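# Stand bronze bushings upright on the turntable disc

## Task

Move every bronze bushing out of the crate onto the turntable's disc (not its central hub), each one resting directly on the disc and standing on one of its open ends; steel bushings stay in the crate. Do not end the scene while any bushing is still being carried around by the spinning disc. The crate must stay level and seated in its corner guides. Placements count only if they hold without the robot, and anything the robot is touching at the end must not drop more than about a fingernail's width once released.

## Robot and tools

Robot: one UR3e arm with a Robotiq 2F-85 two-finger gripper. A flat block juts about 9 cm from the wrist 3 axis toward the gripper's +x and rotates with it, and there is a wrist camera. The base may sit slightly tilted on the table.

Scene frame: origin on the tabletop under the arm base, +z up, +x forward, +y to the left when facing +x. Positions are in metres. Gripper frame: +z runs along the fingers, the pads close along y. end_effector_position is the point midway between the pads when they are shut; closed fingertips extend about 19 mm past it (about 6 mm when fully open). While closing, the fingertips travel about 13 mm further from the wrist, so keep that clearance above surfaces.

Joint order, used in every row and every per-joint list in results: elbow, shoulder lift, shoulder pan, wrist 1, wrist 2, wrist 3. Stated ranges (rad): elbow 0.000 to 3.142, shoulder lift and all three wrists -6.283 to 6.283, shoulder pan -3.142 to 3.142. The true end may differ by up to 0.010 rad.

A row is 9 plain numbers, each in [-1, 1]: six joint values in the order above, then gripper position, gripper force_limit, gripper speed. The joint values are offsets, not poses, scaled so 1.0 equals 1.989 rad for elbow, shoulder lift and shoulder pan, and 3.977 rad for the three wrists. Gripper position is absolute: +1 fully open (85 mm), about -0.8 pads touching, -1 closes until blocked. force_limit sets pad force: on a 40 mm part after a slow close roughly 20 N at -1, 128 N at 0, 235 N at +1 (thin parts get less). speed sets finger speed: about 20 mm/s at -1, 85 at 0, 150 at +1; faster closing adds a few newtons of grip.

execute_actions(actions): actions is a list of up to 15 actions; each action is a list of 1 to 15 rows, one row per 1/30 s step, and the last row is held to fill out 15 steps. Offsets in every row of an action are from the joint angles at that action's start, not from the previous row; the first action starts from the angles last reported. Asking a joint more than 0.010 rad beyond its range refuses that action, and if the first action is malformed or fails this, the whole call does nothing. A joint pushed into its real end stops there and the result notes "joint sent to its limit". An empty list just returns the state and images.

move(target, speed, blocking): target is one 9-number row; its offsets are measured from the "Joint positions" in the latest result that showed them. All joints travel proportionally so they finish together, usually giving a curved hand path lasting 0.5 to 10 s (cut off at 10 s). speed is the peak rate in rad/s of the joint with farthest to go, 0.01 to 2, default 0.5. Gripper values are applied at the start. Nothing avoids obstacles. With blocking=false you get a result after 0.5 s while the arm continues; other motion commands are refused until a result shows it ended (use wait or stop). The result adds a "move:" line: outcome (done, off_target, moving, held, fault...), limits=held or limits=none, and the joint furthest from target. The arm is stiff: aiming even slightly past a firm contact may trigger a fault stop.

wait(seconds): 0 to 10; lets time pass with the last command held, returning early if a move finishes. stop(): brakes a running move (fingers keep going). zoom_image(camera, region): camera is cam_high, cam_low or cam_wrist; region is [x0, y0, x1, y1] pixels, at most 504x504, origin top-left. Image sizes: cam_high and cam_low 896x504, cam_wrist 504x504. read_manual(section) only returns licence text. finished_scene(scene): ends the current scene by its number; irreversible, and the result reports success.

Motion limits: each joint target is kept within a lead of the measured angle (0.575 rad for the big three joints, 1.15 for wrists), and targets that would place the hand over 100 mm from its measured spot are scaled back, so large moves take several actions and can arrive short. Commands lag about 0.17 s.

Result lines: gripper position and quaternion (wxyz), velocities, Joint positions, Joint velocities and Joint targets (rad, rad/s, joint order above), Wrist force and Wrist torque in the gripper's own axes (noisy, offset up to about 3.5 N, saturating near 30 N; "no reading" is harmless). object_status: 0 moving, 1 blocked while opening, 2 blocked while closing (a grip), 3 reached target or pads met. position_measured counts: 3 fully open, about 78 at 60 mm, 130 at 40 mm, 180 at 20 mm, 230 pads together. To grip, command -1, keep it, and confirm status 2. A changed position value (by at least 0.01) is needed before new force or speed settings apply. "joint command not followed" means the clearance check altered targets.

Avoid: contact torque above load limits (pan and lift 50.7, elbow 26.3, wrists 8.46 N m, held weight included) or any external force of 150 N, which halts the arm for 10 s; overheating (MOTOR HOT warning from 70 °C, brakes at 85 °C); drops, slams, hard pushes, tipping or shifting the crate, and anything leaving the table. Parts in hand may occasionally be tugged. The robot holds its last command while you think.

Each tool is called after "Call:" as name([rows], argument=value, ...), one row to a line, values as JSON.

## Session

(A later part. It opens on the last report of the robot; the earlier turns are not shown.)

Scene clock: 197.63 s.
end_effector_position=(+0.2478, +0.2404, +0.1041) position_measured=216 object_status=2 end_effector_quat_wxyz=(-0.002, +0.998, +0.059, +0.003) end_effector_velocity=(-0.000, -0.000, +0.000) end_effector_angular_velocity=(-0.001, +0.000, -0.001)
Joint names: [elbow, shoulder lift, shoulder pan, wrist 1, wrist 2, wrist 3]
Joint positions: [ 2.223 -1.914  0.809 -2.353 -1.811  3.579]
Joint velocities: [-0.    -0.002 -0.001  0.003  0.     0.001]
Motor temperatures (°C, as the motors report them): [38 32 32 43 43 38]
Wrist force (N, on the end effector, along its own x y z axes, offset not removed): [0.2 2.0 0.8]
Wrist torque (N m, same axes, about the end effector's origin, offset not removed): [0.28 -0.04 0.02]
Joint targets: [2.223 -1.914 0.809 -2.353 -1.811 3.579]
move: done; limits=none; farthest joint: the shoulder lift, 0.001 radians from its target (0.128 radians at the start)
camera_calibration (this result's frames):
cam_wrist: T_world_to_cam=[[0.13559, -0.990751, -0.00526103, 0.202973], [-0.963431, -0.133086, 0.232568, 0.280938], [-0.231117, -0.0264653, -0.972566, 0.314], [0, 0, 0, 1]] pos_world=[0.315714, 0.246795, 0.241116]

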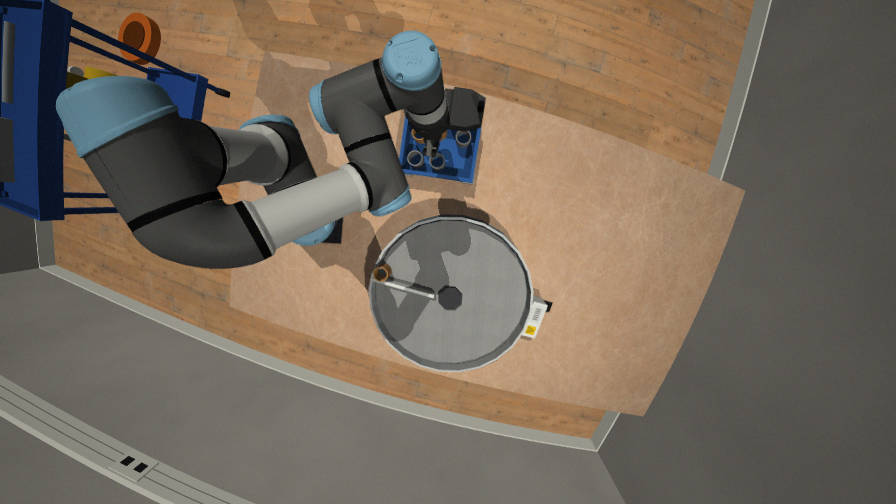

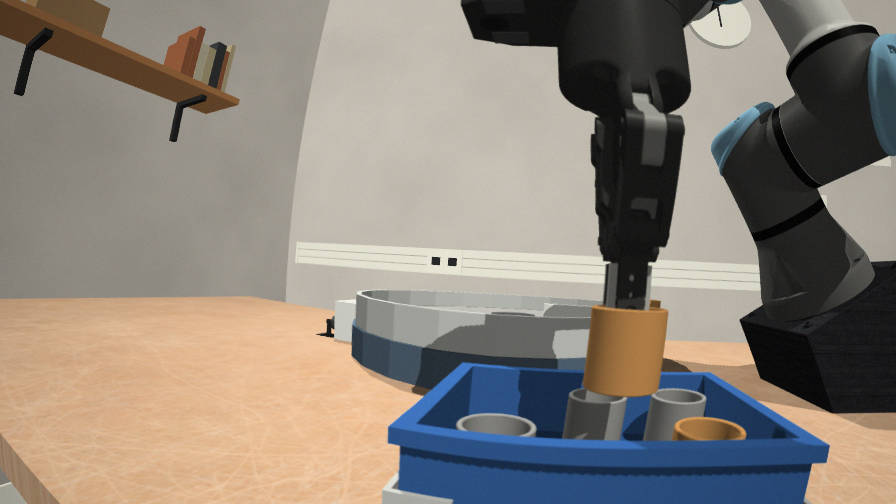

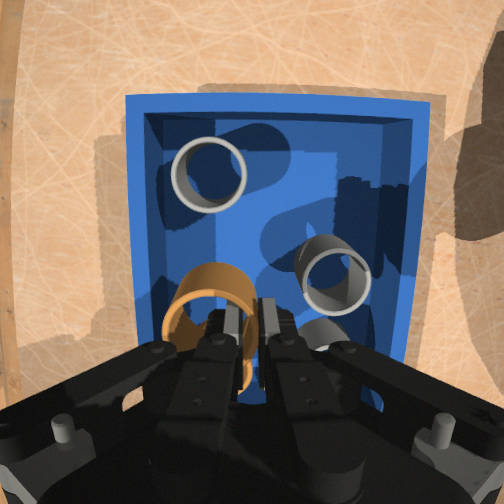

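Call:
move(target=[-0.153,-0.127,-0.164,0.1305,0.0387,-0.0427,-1,-0.6,-0.5], speed=0.4)

Call:
move(target=[-0.130,0.0975,-0.515,0.054,0.118,-0.235,-1,-0.6,-0.5], speed=0.7)

Call:
move(target=[0.078,0.045,0.042,-0.069,-0.008,0.021,-1,-0.6,-0.5], speed=0.2)

Call:
move(target=[0.011,0.0085,0.0058,-0.0103,-0.0011,0.0028,-1,-0.6,-0.5], speed=0.03)

Scene clock: 204.73 s.
end_effector_position=(+0.3057, +0.1902, +0.1794) position_measured=216 object_status=2 end_effector_quat_wxyz=(+0.000, +1.000, -0.001, -0.001) end_effector_velocity=(-0.000, +0.000, +0.000) end_effector_angular_velocity=(+0.000, +0.000, +0.001)
Joint names: [elbow, shoulder lift, shoulder pan, wrist 1, wrist 2, wrist 3]
Joint positions: [ 1.919 -2.166  0.483 -1.834 -1.657  3.409]
Joint velocities: [-0.001 -0.001 -0.     0.002  0.001 -0.001]
Motor temperatures (°C, as the motors report them): [38 32 32 43 43 38]
Wrist force (N, on the end effector, along its own x y z axes, offset not removed): [0.2 1.3 0.9]
Wrist torque (N m, same axes, about the end effector's origin, offset not removed): [0.16 -0.10 0.04]
Joint targets: [1.919 -2.166 0.483 -1.834 -1.657 3.409]
move: done; limits=none; farthest joint: the shoulder pan, 0.000 radians from its target (0.326 radians at the start)
camera_calibration (this result's frames):
cam_wrist: T_world_to_cam=[[0.0163662, -0.999865, -0.00129296, 0.18331], [-0.970341, -0.0161948, 0.241197, 0.290801], [-0.241186, -0.00269287, -0.970475, 0.39747], [0, 0, 0, 1]] pos_world=[0.37504, 0.189065, 0.315831]

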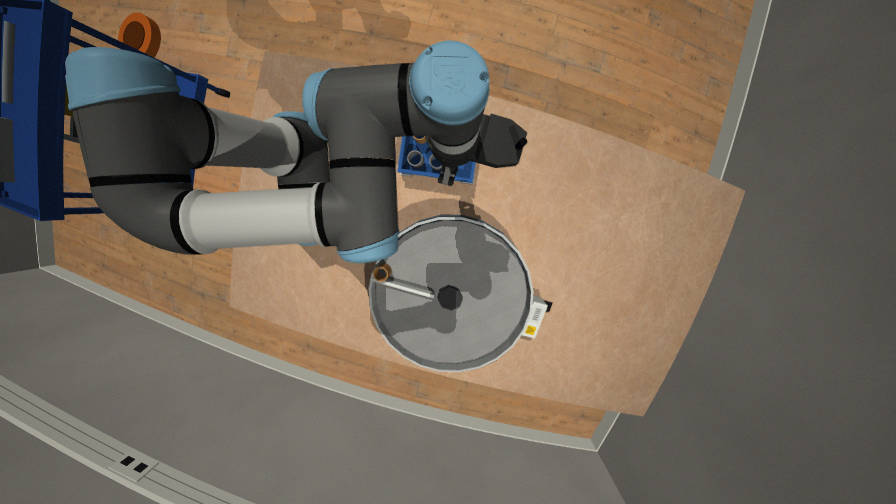

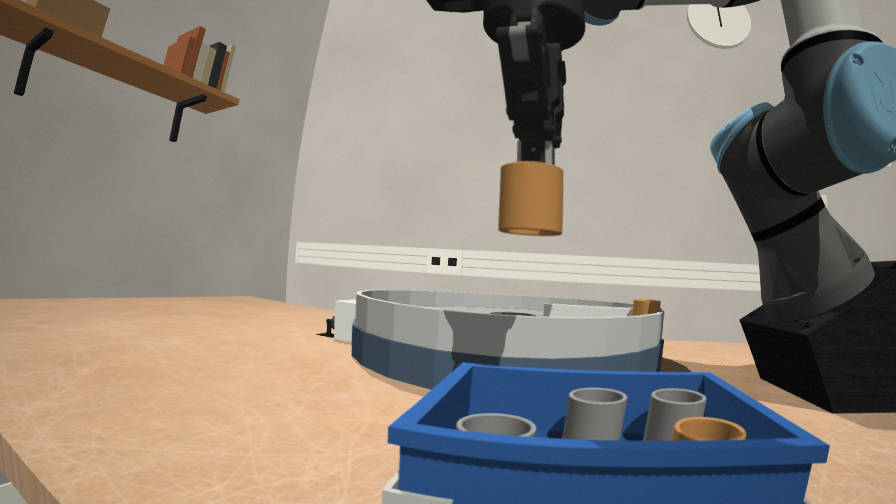

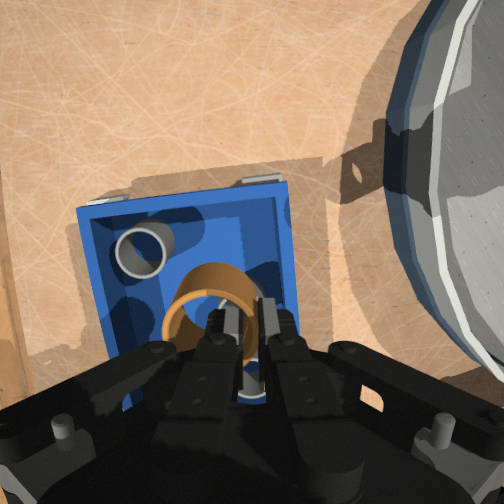

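Scene clock: 206.93 s.
end_effector_position=(+0.4305, -0.0050, +0.1495) position_measured=216 object_status=2 end_effector_quat_wxyz=(-0.000, +1.000, +0.001, +0.000) end_effector_velocity=(+0.001, -0.001, +0.000) end_effector_angular_velocity=(-0.001, -0.002, -0.001)
Joint names: [elbow, shoulder lift, shoulder pan, wrist 1, wrist 2, wrist 3]
Joint positions: [ 1.661 -1.972 -0.541 -1.62  -1.187  2.475]
Joint velocities: [-0.002  0.001 -0.003  0.     0.001 -0.002]
Motor temperatures (°C, as the motors report them): [38 32 32 43 43 38]
Wrist force (N, on the end effector, along its own x y z axes, offset not removed): [0.3 1.6 0.4]
Wrist torque (N m, same axes, about the end effector's origin, offset not removed): [0.19 -0.07 0.03]
Joint targets: [1.661 -1.972 -0.541 -1.620 -1.187 2.475]
move: done; limits=none; farthest joint: the wrist 3, 0.001 radians from its target (0.935 radians at the start)
camera_calibration (this result's frames):
cam_wrist: T_world_to_cam=[[0.0196759, -0.999802, -0.00289345, -0.0151689], [-0.970932, -0.0197981, 0.238537, 0.41664], [-0.238547, -0.00188409, -0.971129, 0.397051], [0, 0, 0, 1]] pos_world=[0.499543, -0.00616917, 0.286159]

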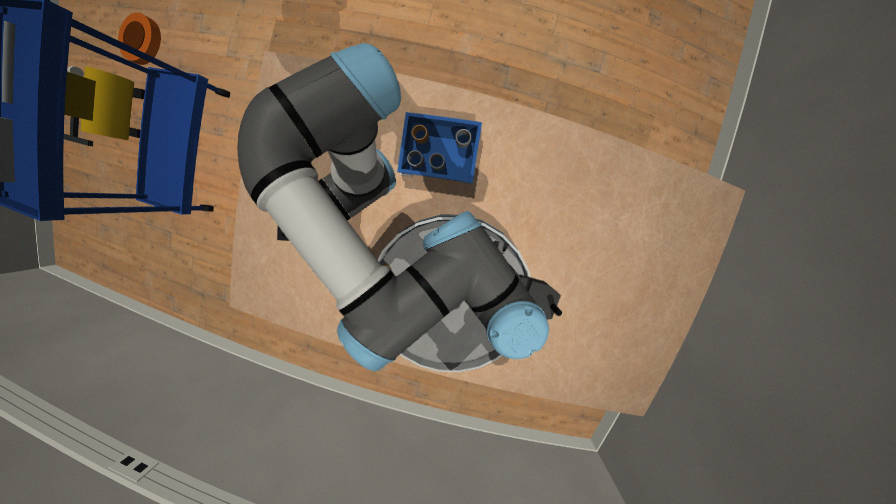

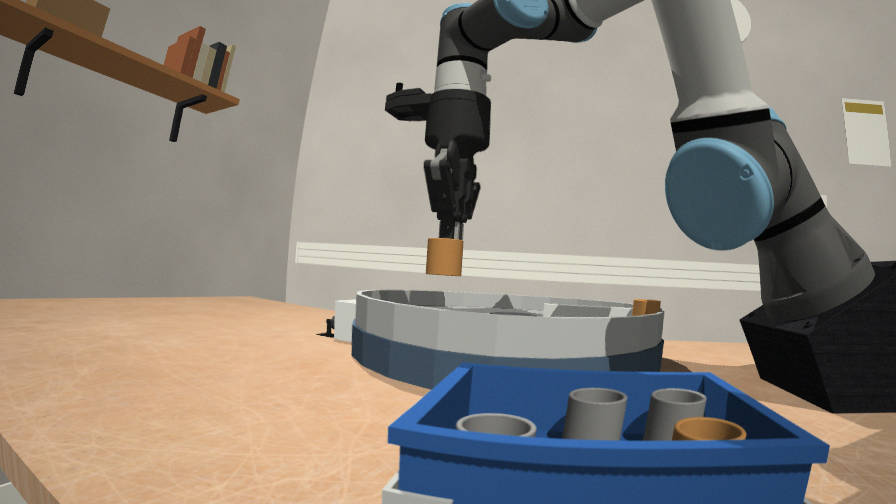

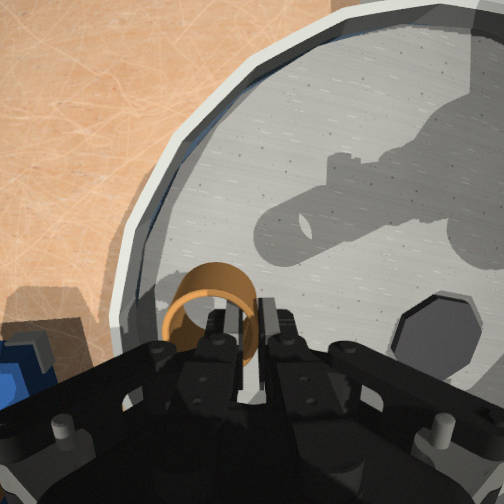

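Scene clock: 208.83 s.
end_effector_position=(+0.4317, -0.0067, +0.1015) position_measured=216 object_status=2 end_effector_quat_wxyz=(-0.000, +1.000, +0.001, -0.000) end_effector_velocity=(-0.000, -0.000, -0.001) end_effector_angular_velocity=(-0.000, +0.001, -0.000)
Joint names: [elbow, shoulder lift, shoulder pan, wrist 1, wrist 2, wrist 3]
Joint positions: [ 1.816 -1.883 -0.457 -1.894 -1.219  2.558]
Joint velocities: [ 0.002  0.001  0.    -0.003 -0.001  0.001]
Motor temperatures (°C, as the motors report them): [38 32 32 43 43 38]
Wrist force (N, on the end effector, along its own x y z axes, offset not removed): [0.6 1.1 0.3]
Wrist torque (N m, same axes, about the end effector's origin, offset not removed): [0.13 -0.15 0.01]
Joint targets: [1.816 -1.883 -0.457 -1.894 -1.219 2.558]
move: done; limits=none; farthest joint: the elbow, 0.001 radians from its target (0.155 radians at the start)
camera_calibration (this result's frames):
cam_wrist: T_world_to_cam=[[0.0193821, -0.99981, -0.00200483, -0.0169701], [-0.970756, -0.0192987, 0.239292, 0.429021], [-0.239285, -0.00269177, -0.970946, 0.351018], [0, 0, 0, 1]] pos_world=[0.500797, -0.00774245, 0.238124]

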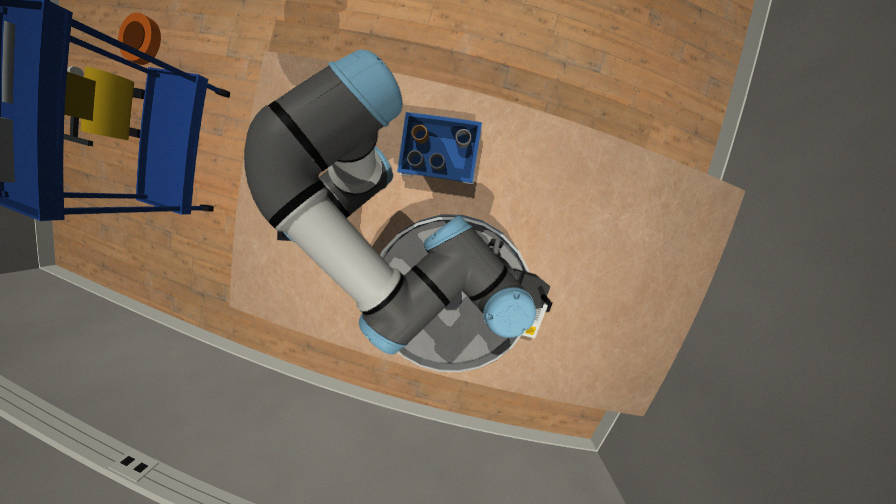

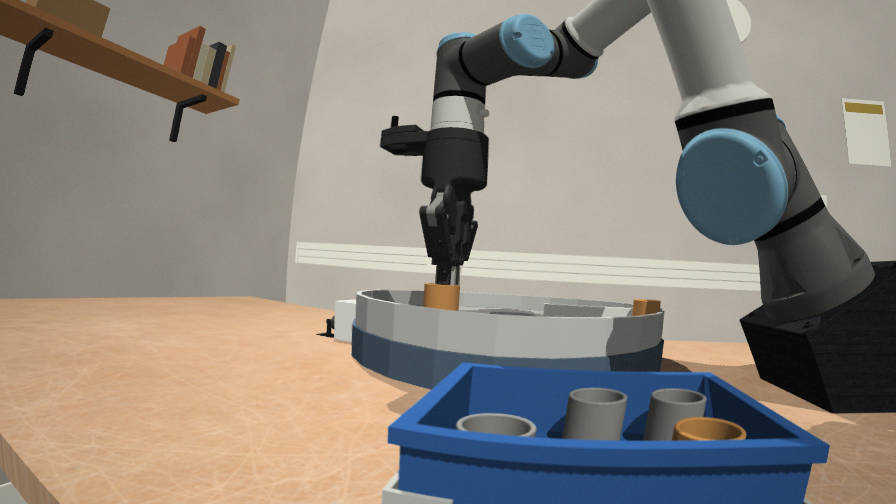

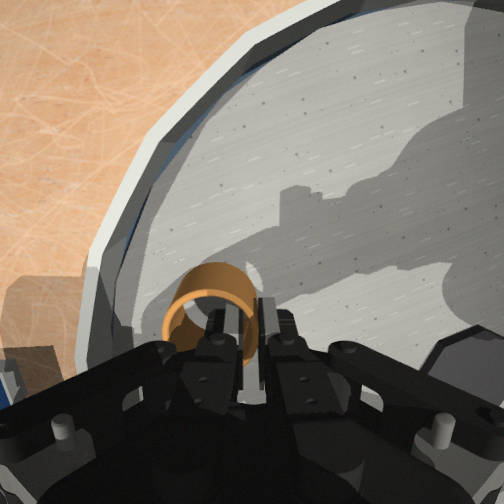

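Scene clock: 210.53 s.
end_effector_position=(+0.4312, -0.0066, +0.0938) position_measured=216 object_status=2 end_effector_quat_wxyz=(-0.000, +1.000, +0.000, -0.001) end_effector_velocity=(+0.000, +0.000, -0.000) end_effector_angular_velocity=(+0.000, -0.000, +0.000)
Joint names: [elbow, shoulder lift, shoulder pan, wrist 1, wrist 2, wrist 3]
Joint positions: [ 1.837 -1.866 -0.446 -1.935 -1.224  2.569]
Joint velocities: [ 0.001  0.001  0.001 -0.002 -0.     0.001]
Motor temperatures (°C, as the motors report them): [38 32 32 43 43 38]
Wrist force (N, on the end effector, along its own x y z axes, offset not removed): [0.5 1.6 0.9]
Wrist torque (N m, same axes, about the end effector's origin, offset not removed): [0.19 -0.13 0.02]
Joint targets: [1.837 -1.866 -0.446 -1.935 -1.224 2.569]
move: done; limits=none; farthest joint: the shoulder pan, 0.001 radians from its target (0.012 radians at the start)
camera_calibration (this result's frames):
cam_wrist: T_world_to_cam=[[0.0190113, -0.999815, -0.00291424, -0.016582], [-0.970447, -0.019154, 0.240552, 0.430146], [-0.240563, -0.00174509, -0.970632, 0.343896], [0, 0, 0, 1]] pos_world=[0.500478, -0.00773982, 0.230276]

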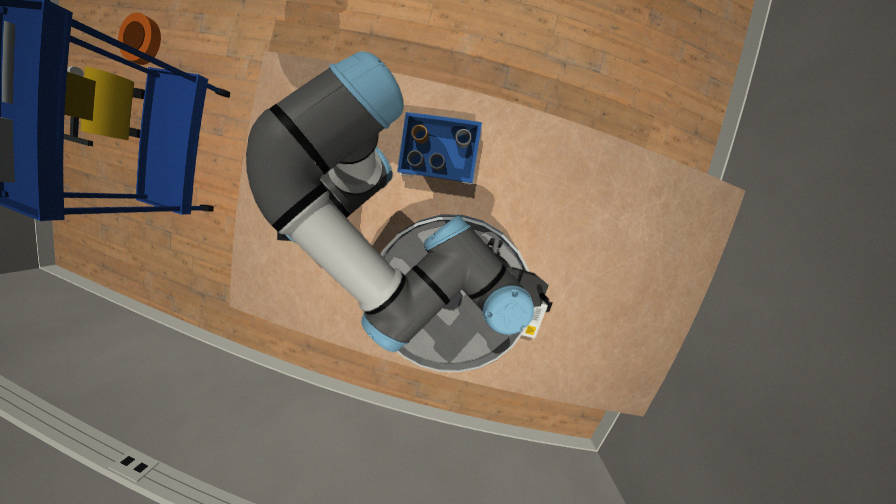

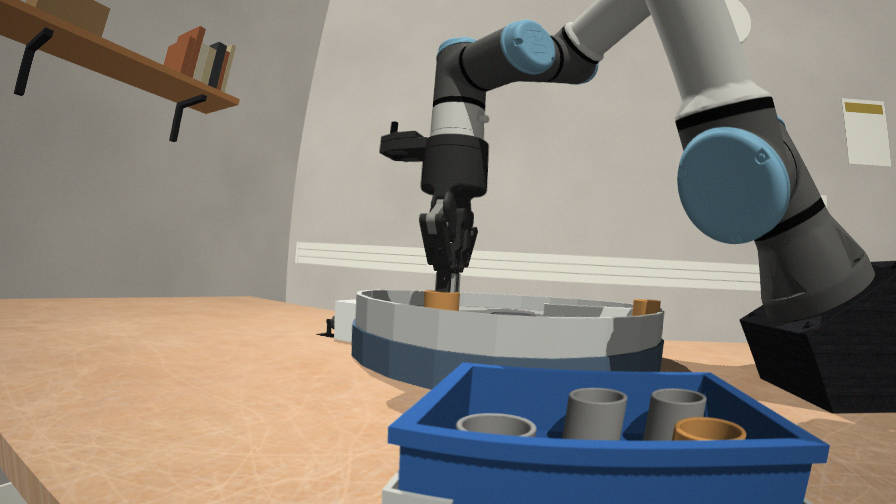

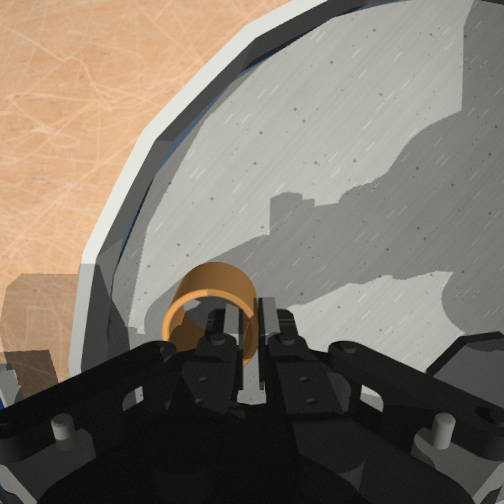

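Call:
move(target=[0.0056,0.0043,0.003,-0.0052,-0.0006,0.0014,-1,-0.6,-0.5], speed=0.02)

Scene clock: 213.63 s.
end_effector_position=(+0.4308, -0.0064, +0.0899) position_measured=216 object_status=2 end_effector_quat_wxyz=(-0.001, +1.000, +0.000, -0.001) end_effector_velocity=(+0.000, -0.000, -0.000) end_effector_angular_velocity=(-0.000, -0.000, -0.000)
Joint names: [elbow, shoulder lift, shoulder pan, wrist 1, wrist 2, wrist 3]
Joint positions: [ 1.848 -1.858 -0.44  -1.955 -1.226  2.575]
Joint velocities: [ 0.001  0.001  0.    -0.002 -0.     0.001]
Motor temperatures (°C, as the motors report them): [38 33 32 43 43 38]
Wrist force (N, on the end effector, along its own x y z axes, offset not removed): [-6.8 -3.7 -30.0]
Wrist torque (N m, same axes, about the end effector's origin, offset not removed): [0.17 -0.30 -0.01]
Joint targets: [1.849 -1.858 -0.440 -1.955 -1.226 2.575]
move: done; limits=none; farthest joint: the wrist 1, 0.001 radians from its target (0.021 radians at the start)
camera_calibration (this result's frames):
cam_wrist: T_world_to_cam=[[0.0189686, -0.999815, -0.00333146, -0.0163381], [-0.97025, -0.0192119, 0.24134, 0.430561], [-0.24136, -0.00134554, -0.970435, 0.34033], [0, 0, 0, 1]] pos_world=[0.500204, -0.00760525, 0.226302]

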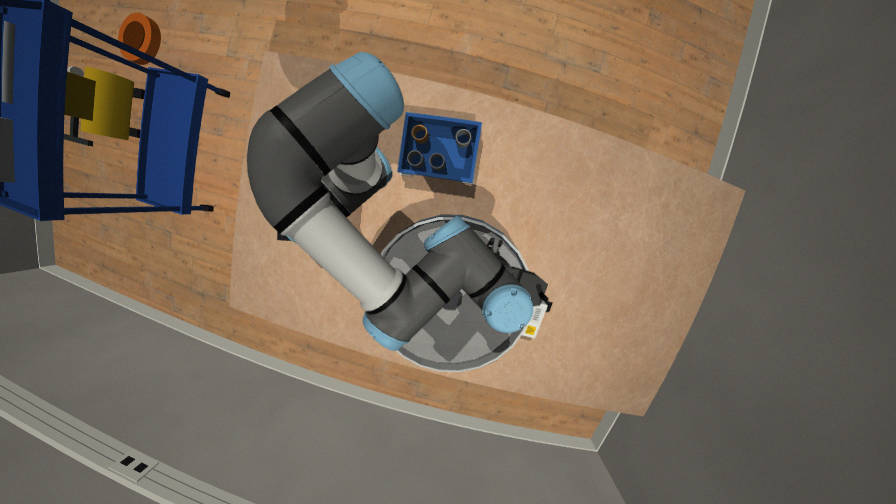

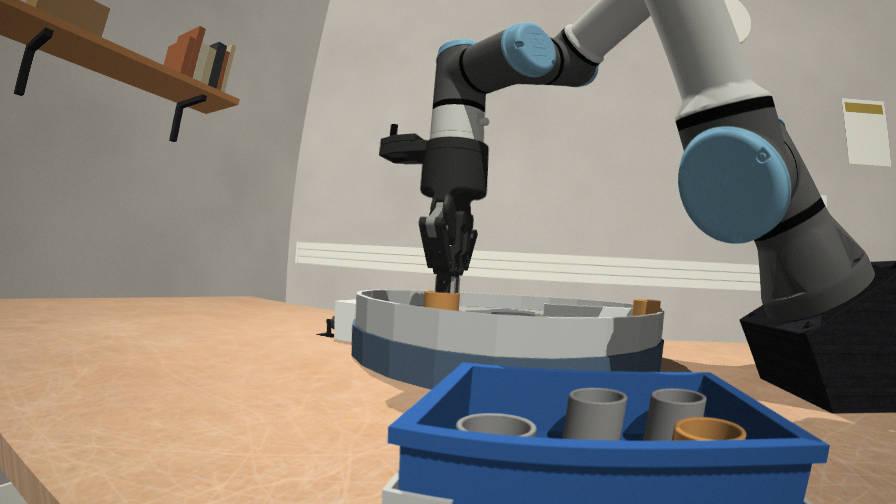

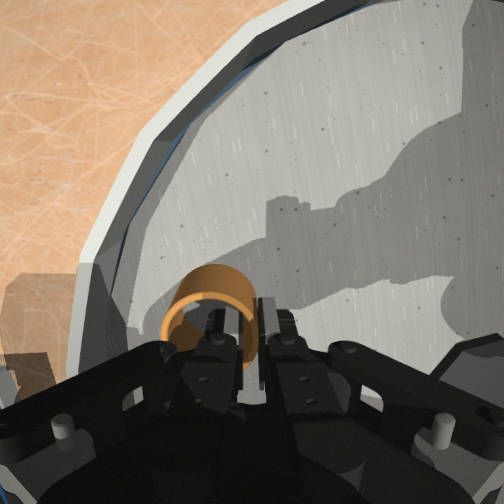

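Call:
execute_actions([
  [[0,0,0,0,0,0,-0.5,-0.6,0]],
  [[0,0,0,0,0,0,-0.5,-0.6,0]],
])

Call:
move(target=[-0.0945,-0.058,-0.051,0.0843,0.0095,-0.025,-0.5,-0.6,0], speed=0.2)

Call:
move(target=[0.130,-0.0975,0.515,-0.054,-0.118,0.235,-0.5,-0.6,0], speed=0.8)

Call:
move(target=[0.1176,-0.014,0.082,-0.048,-0.02,0.007,-0.5,-0.6,0])

Call:
move(target=[0.1614,0.177,0.1267,-0.156,-0.028,0.057,-0.5,-0.6,0], speed=0.25)

Scene clock: 228.37 s.
end_effector_position=(+0.4308, -0.0064, +0.0898) position_measured=192 object_status=3 end_effector_quat_wxyz=(-0.001, +1.000, +0.000, -0.001) end_effector_velocity=(-0.000, +0.000, -0.000) end_effector_angular_velocity=(+0.001, +0.000, +0.001)
Joint names: [elbow, shoulder lift, shoulder pan, wrist 1, wrist 2, wrist 3]
Joint positions: [ 1.848 -1.858 -0.44  -1.955 -1.226  2.575]
Joint velocities: [ 0.    -0.     0.001  0.     0.    -0.   ]
Motor temperatures (°C, as the motors report them): [38 33 32 43 43 38]
Wrist force (N, on the end effector, along its own x y z axes, offset not removed): [1.2 1.4 -0.3]
Wrist torque (N m, same axes, about the end effector's origin, offset not removed): [0.21 -0.26 0.04]
Joint targets: [1.848 -1.857 -0.440 -1.955 -1.226 2.575]
camera_calibration (this result's frames):
cam_wrist: T_world_to_cam=[[0.0188859, -0.999816, -0.00338715, -0.0163], [-0.970223, -0.0191449, 0.241457, 0.430528], [-0.241477, -0.00127384, -0.970406, 0.340335], [0, 0, 0, 1]] pos_world=[0.500199, -0.00762106, 0.226254]

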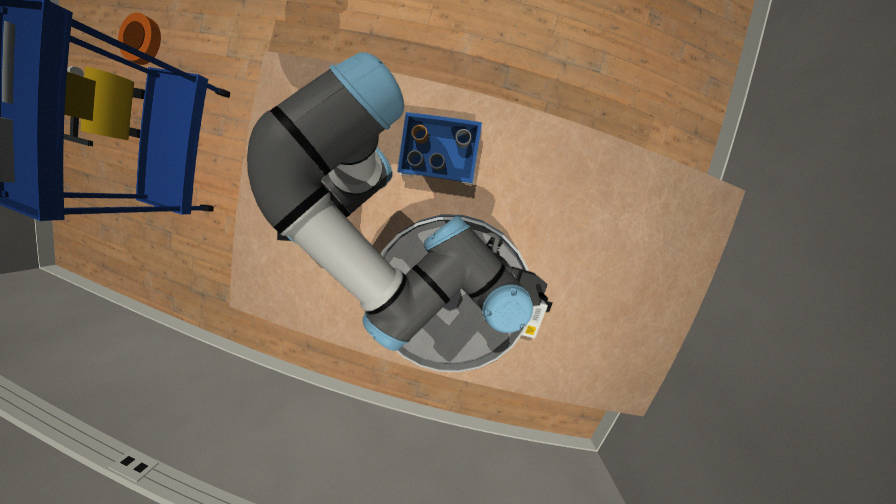

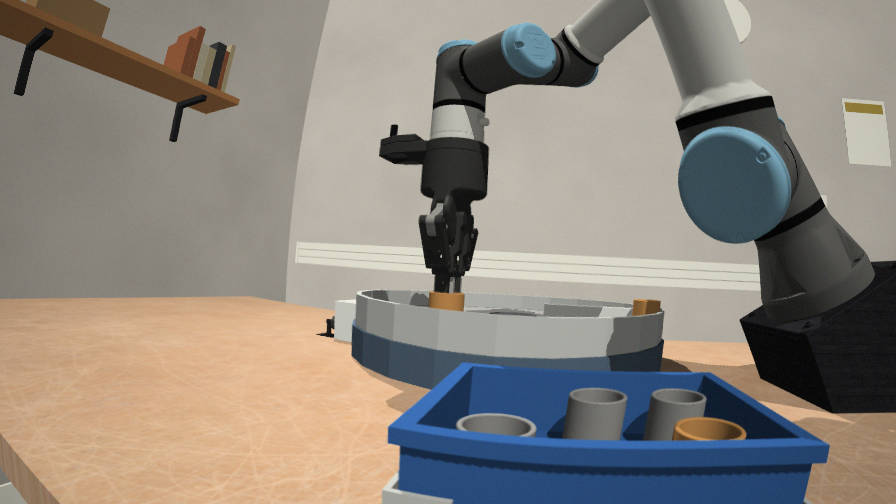

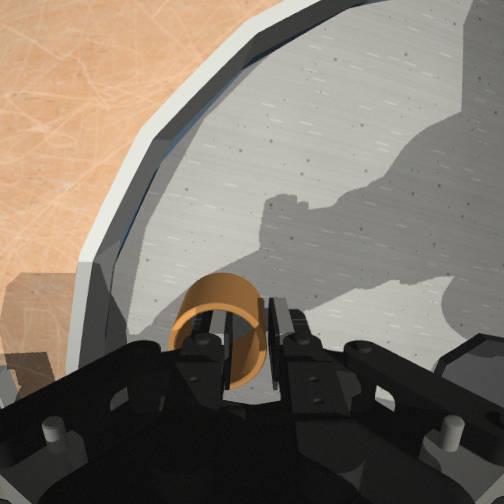

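Scene clock: 230.57 s.
end_effector_position=(+0.4305, -0.0054, +0.1497) position_measured=192 object_status=3 end_effector_quat_wxyz=(+0.000, +1.000, +0.000, +0.000) end_effector_velocity=(-0.000, -0.001, +0.000) end_effector_angular_velocity=(-0.001, +0.000, -0.002)
Joint names: [elbow, shoulder lift, shoulder pan, wrist 1, wrist 2, wrist 3]
Joint positions: [ 1.661 -1.973 -0.541 -1.62  -1.188  2.476]
Joint velocities: [-0.002 -0.001 -0.003  0.003  0.    -0.001]
Motor temperatures (°C, as the motors report them): [38 33 32 43 43 38]
Wrist force (N, on the end effector, along its own x y z axes, offset not removed): [1.3 1.4 -0.3]
Wrist torque (N m, same axes, about the end effector's origin, offset not removed): [0.18 -0.23 0.01]
Joint targets: [1.660 -1.973 -0.541 -1.620 -1.188 2.476]
move: done; limits=none; farthest joint: the shoulder lift, 0.001 radians from its target (0.116 radians at the start)
camera_calibration (this result's frames):
cam_wrist: T_world_to_cam=[[0.0188278, -0.999822, -0.00154301, -0.0153531], [-0.970989, -0.0186528, 0.238395, 0.416635], [-0.238382, -0.00299022, -0.971167, 0.397145], [0, 0, 0, 1]] pos_world=[0.499509, -0.00639143, 0.286347]

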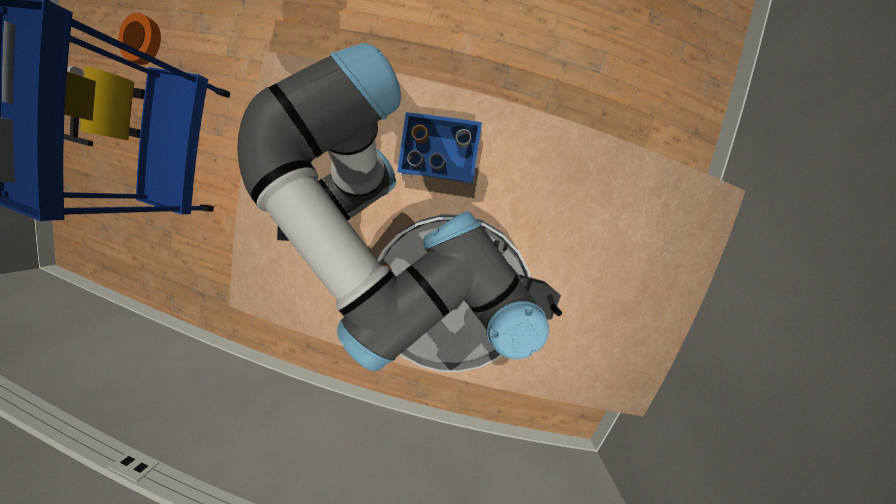

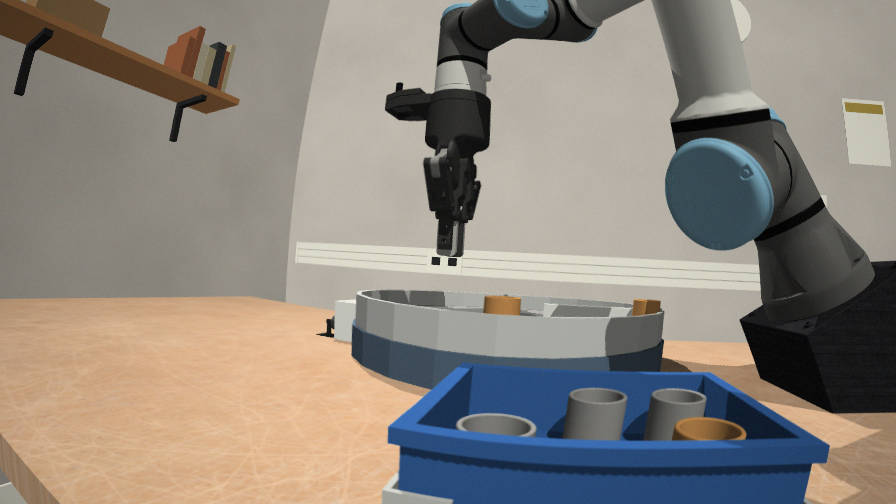

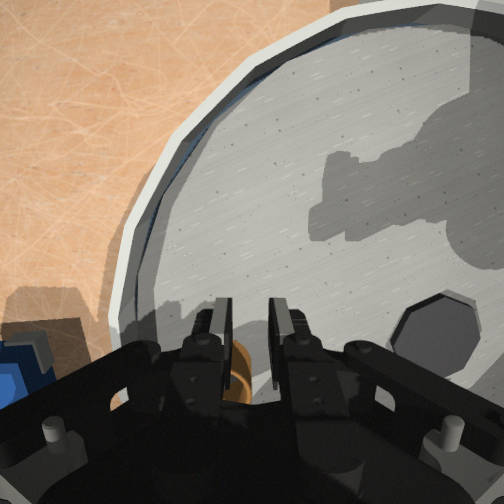

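Scene clock: 232.60 s.
end_effector_position=(+0.3060, +0.1899, +0.1795) position_measured=192 object_status=3 end_effector_quat_wxyz=(+0.001, +1.000, -0.001, -0.001) end_effector_velocity=(-0.000, +0.001, +0.001) end_effector_angular_velocity=(+0.001, -0.002, +0.000)
Joint names: [elbow, shoulder lift, shoulder pan, wrist 1, wrist 2, wrist 3]
Joint positions: [ 1.919 -2.167  0.483 -1.835 -1.657  3.41 ]
Joint velocities: [-0.001 -0.001  0.003 -0.    -0.001  0.002]
Motor temperatures (°C, as the motors report them): [38 33 32 43 43 38]
Wrist force (N, on the end effector, along its own x y z axes, offset not removed): [0.4 1.4 0.1]
Wrist torque (N m, same axes, about the end effector's origin, offset not removed): [0.18 -0.08 -0.01]
Joint targets: [1.919 -2.167 0.483 -1.835 -1.658 3.410]
move: done; limits=none; farthest joint: the shoulder pan, 0.001 radians from its target (1.025 radians at the start)
camera_calibration (this result's frames):
cam_wrist: T_world_to_cam=[[0.015128, -0.999885, -0.000500139, 0.183256], [-0.970614, -0.0148053, 0.240188, 0.291032], [-0.240167, -0.00314812, -0.970726, 0.397476], [0, 0, 0, 1]] pos_world=[0.375168, 0.188795, 0.31603]

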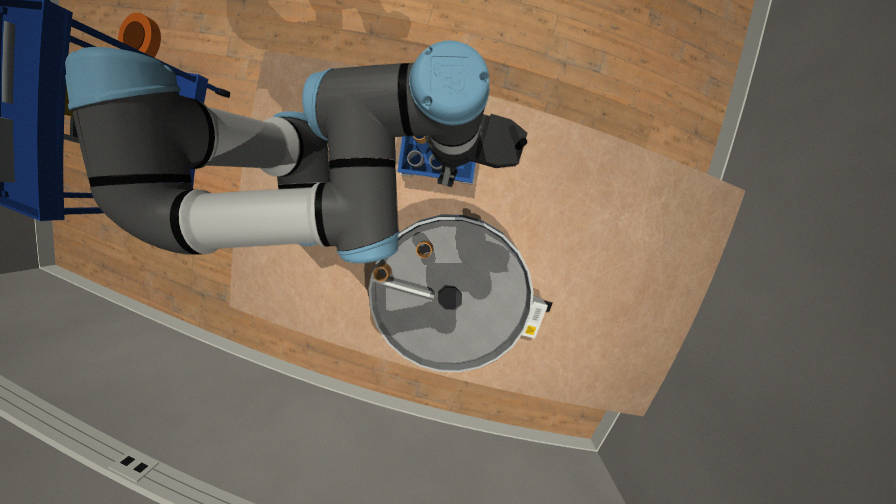

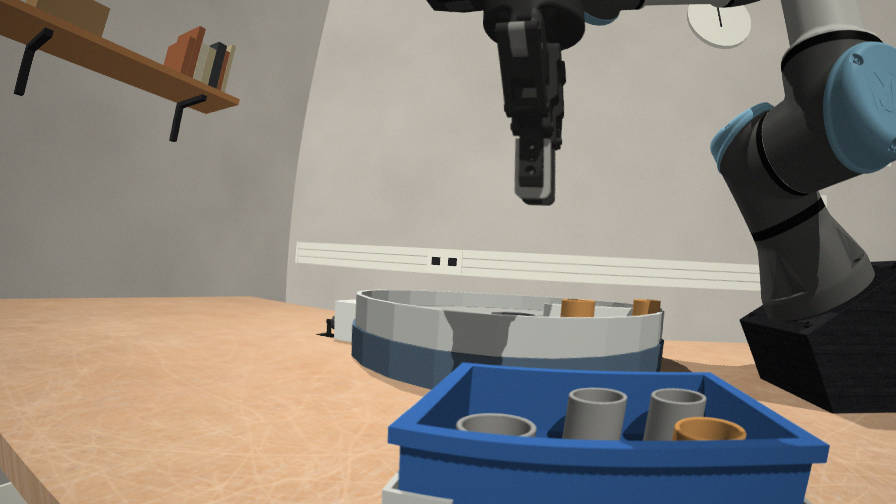

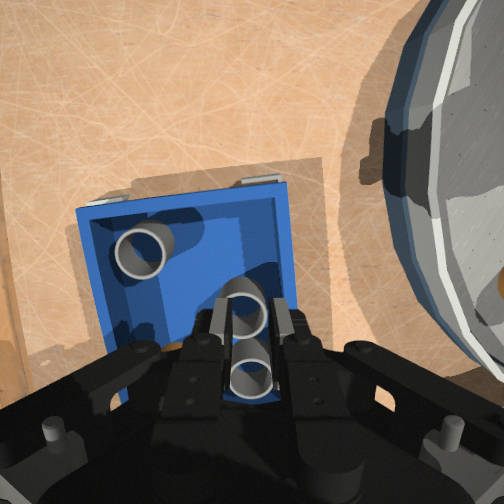

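Scene clock: 233.73 s.
end_effector_position=(+0.2591, +0.2025, +0.1501) position_measured=192 object_status=3 end_effector_quat_wxyz=(+0.001, +0.998, +0.056, +0.001) end_effector_velocity=(-0.000, +0.000, -0.000) end_effector_angular_velocity=(+0.000, +0.000, +0.001)
Joint names: [elbow, shoulder lift, shoulder pan, wrist 1, wrist 2, wrist 3]
Joint positions: [ 2.153 -2.194  0.645 -2.025 -1.737  3.438]
Joint velocities: [ 0.002 -0.     0.001 -0.002 -0.     0.   ]
Motor temperatures (°C, as the motors report them): [38 33 32 43 43 38]
Wrist force (N, on the end effector, along its own x y z axes, offset not removed): [0.9 0.9 -0.1]
Wrist torque (N m, same axes, about the end effector's origin, offset not removed): [0.09 -0.17 0.03]
Joint targets: [2.153 -2.194 0.646 -2.026 -1.737 3.438]
move: done; limits=none; farthest joint: the shoulder pan, 0.001 radians from its target (0.164 radians at the start)
camera_calibration (this result's frames):
cam_wrist: T_world_to_cam=[[0.130332, -0.99147, -0.000605957, 0.164966], [-0.963127, -0.126751, 0.237319, 0.273967], [-0.235371, -0.0303466, -0.971432, 0.362051], [0, 0, 0, 1]] pos_world=[0.327581, 0.209271, 0.28679]

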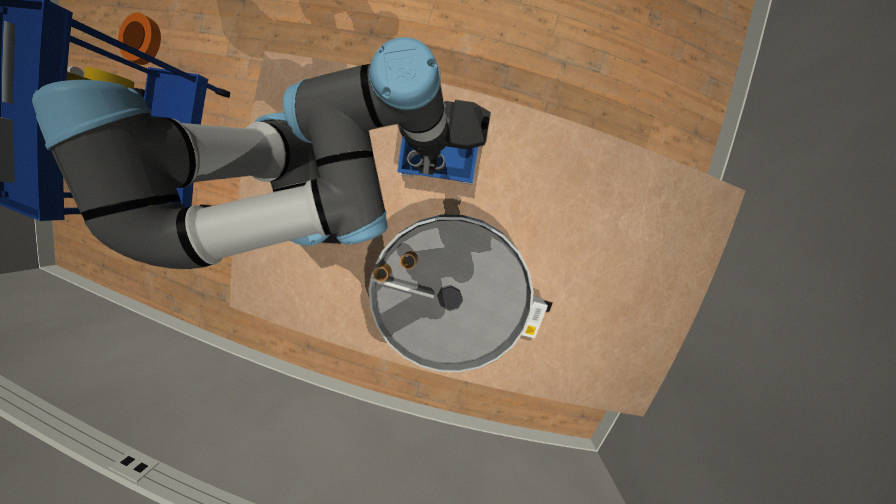

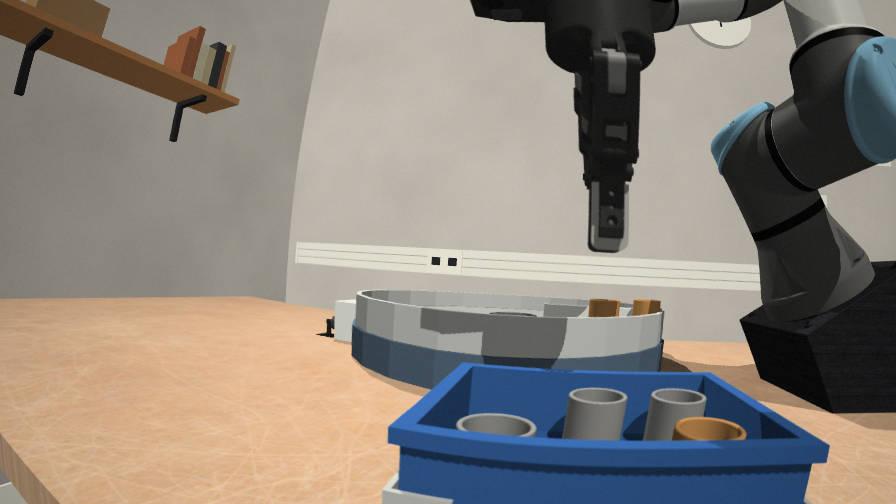

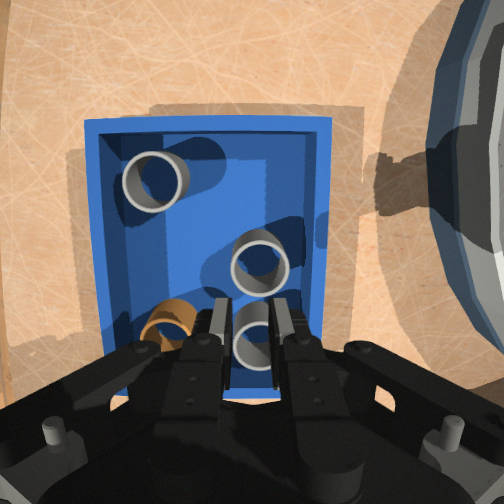

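Scene clock: 236.77 s.
end_effector_position=(+0.1914, +0.2348, +0.0688) position_measured=192 object_status=3 end_effector_quat_wxyz=(-0.000, +0.998, +0.058, -0.000) end_effector_velocity=(-0.001, +0.000, -0.000) end_effector_angular_velocity=(+0.000, +0.001, +0.000)
Joint names: [elbow, shoulder lift, shoulder pan, wrist 1, wrist 2, wrist 3]
Joint positions: [ 2.474 -1.843  0.897 -2.646 -1.848  3.665]
Joint velocities: [ 0.001  0.002  0.001 -0.002 -0.     0.001]
Motor temperatures (°C, as the motors report them): [38 33 32 43 43 38]
Wrist force (N, on the end effector, along its own x y z axes, offset not removed): [1.2 1.1 -0.3]
Wrist torque (N m, same axes, about the end effector's origin, offset not removed): [0.14 -0.21 0.00]
Joint targets: [2.474 -1.842 0.897 -2.646 -1.848 3.665]
move: done; limits=none; farthest joint: the shoulder lift, 0.001 radians from its target (0.352 radians at the start)
camera_calibration (this result's frames):
cam_wrist: T_world_to_cam=[[0.1341, -0.990963, -0.00304381, 0.205074], [-0.961934, -0.130909, 0.239888, 0.232775], [-0.238118, -0.029241, -0.970796, 0.268344], [0, 0, 0, 1]] pos_world=[0.260311, 0.24154, 0.205292]

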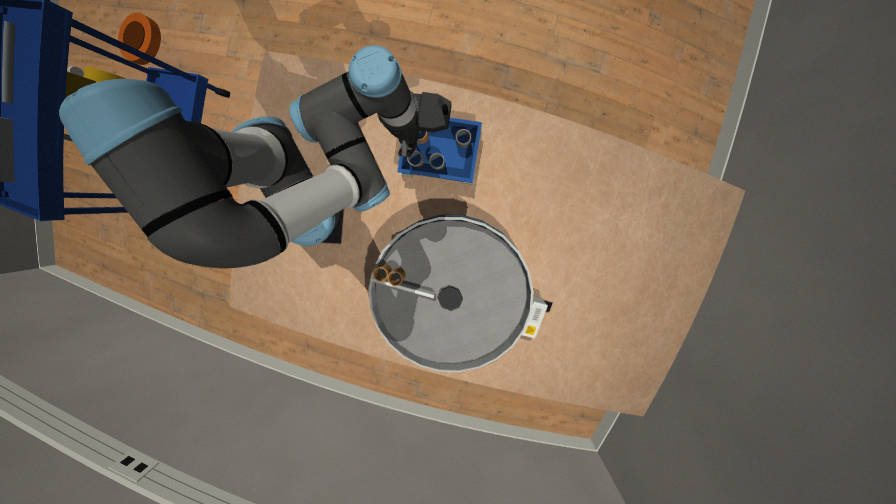

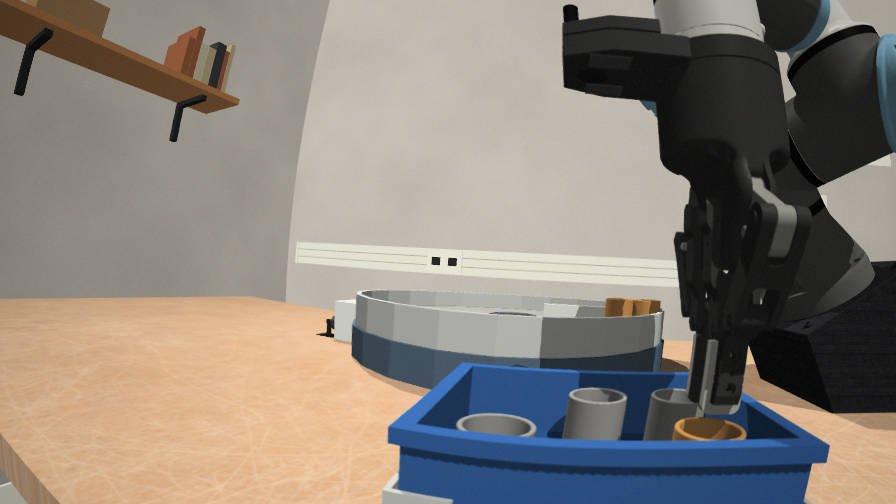

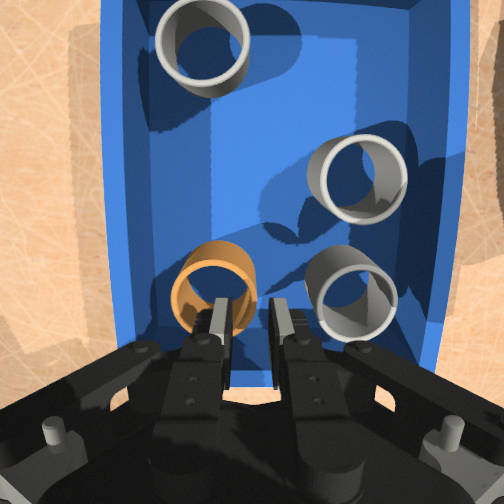

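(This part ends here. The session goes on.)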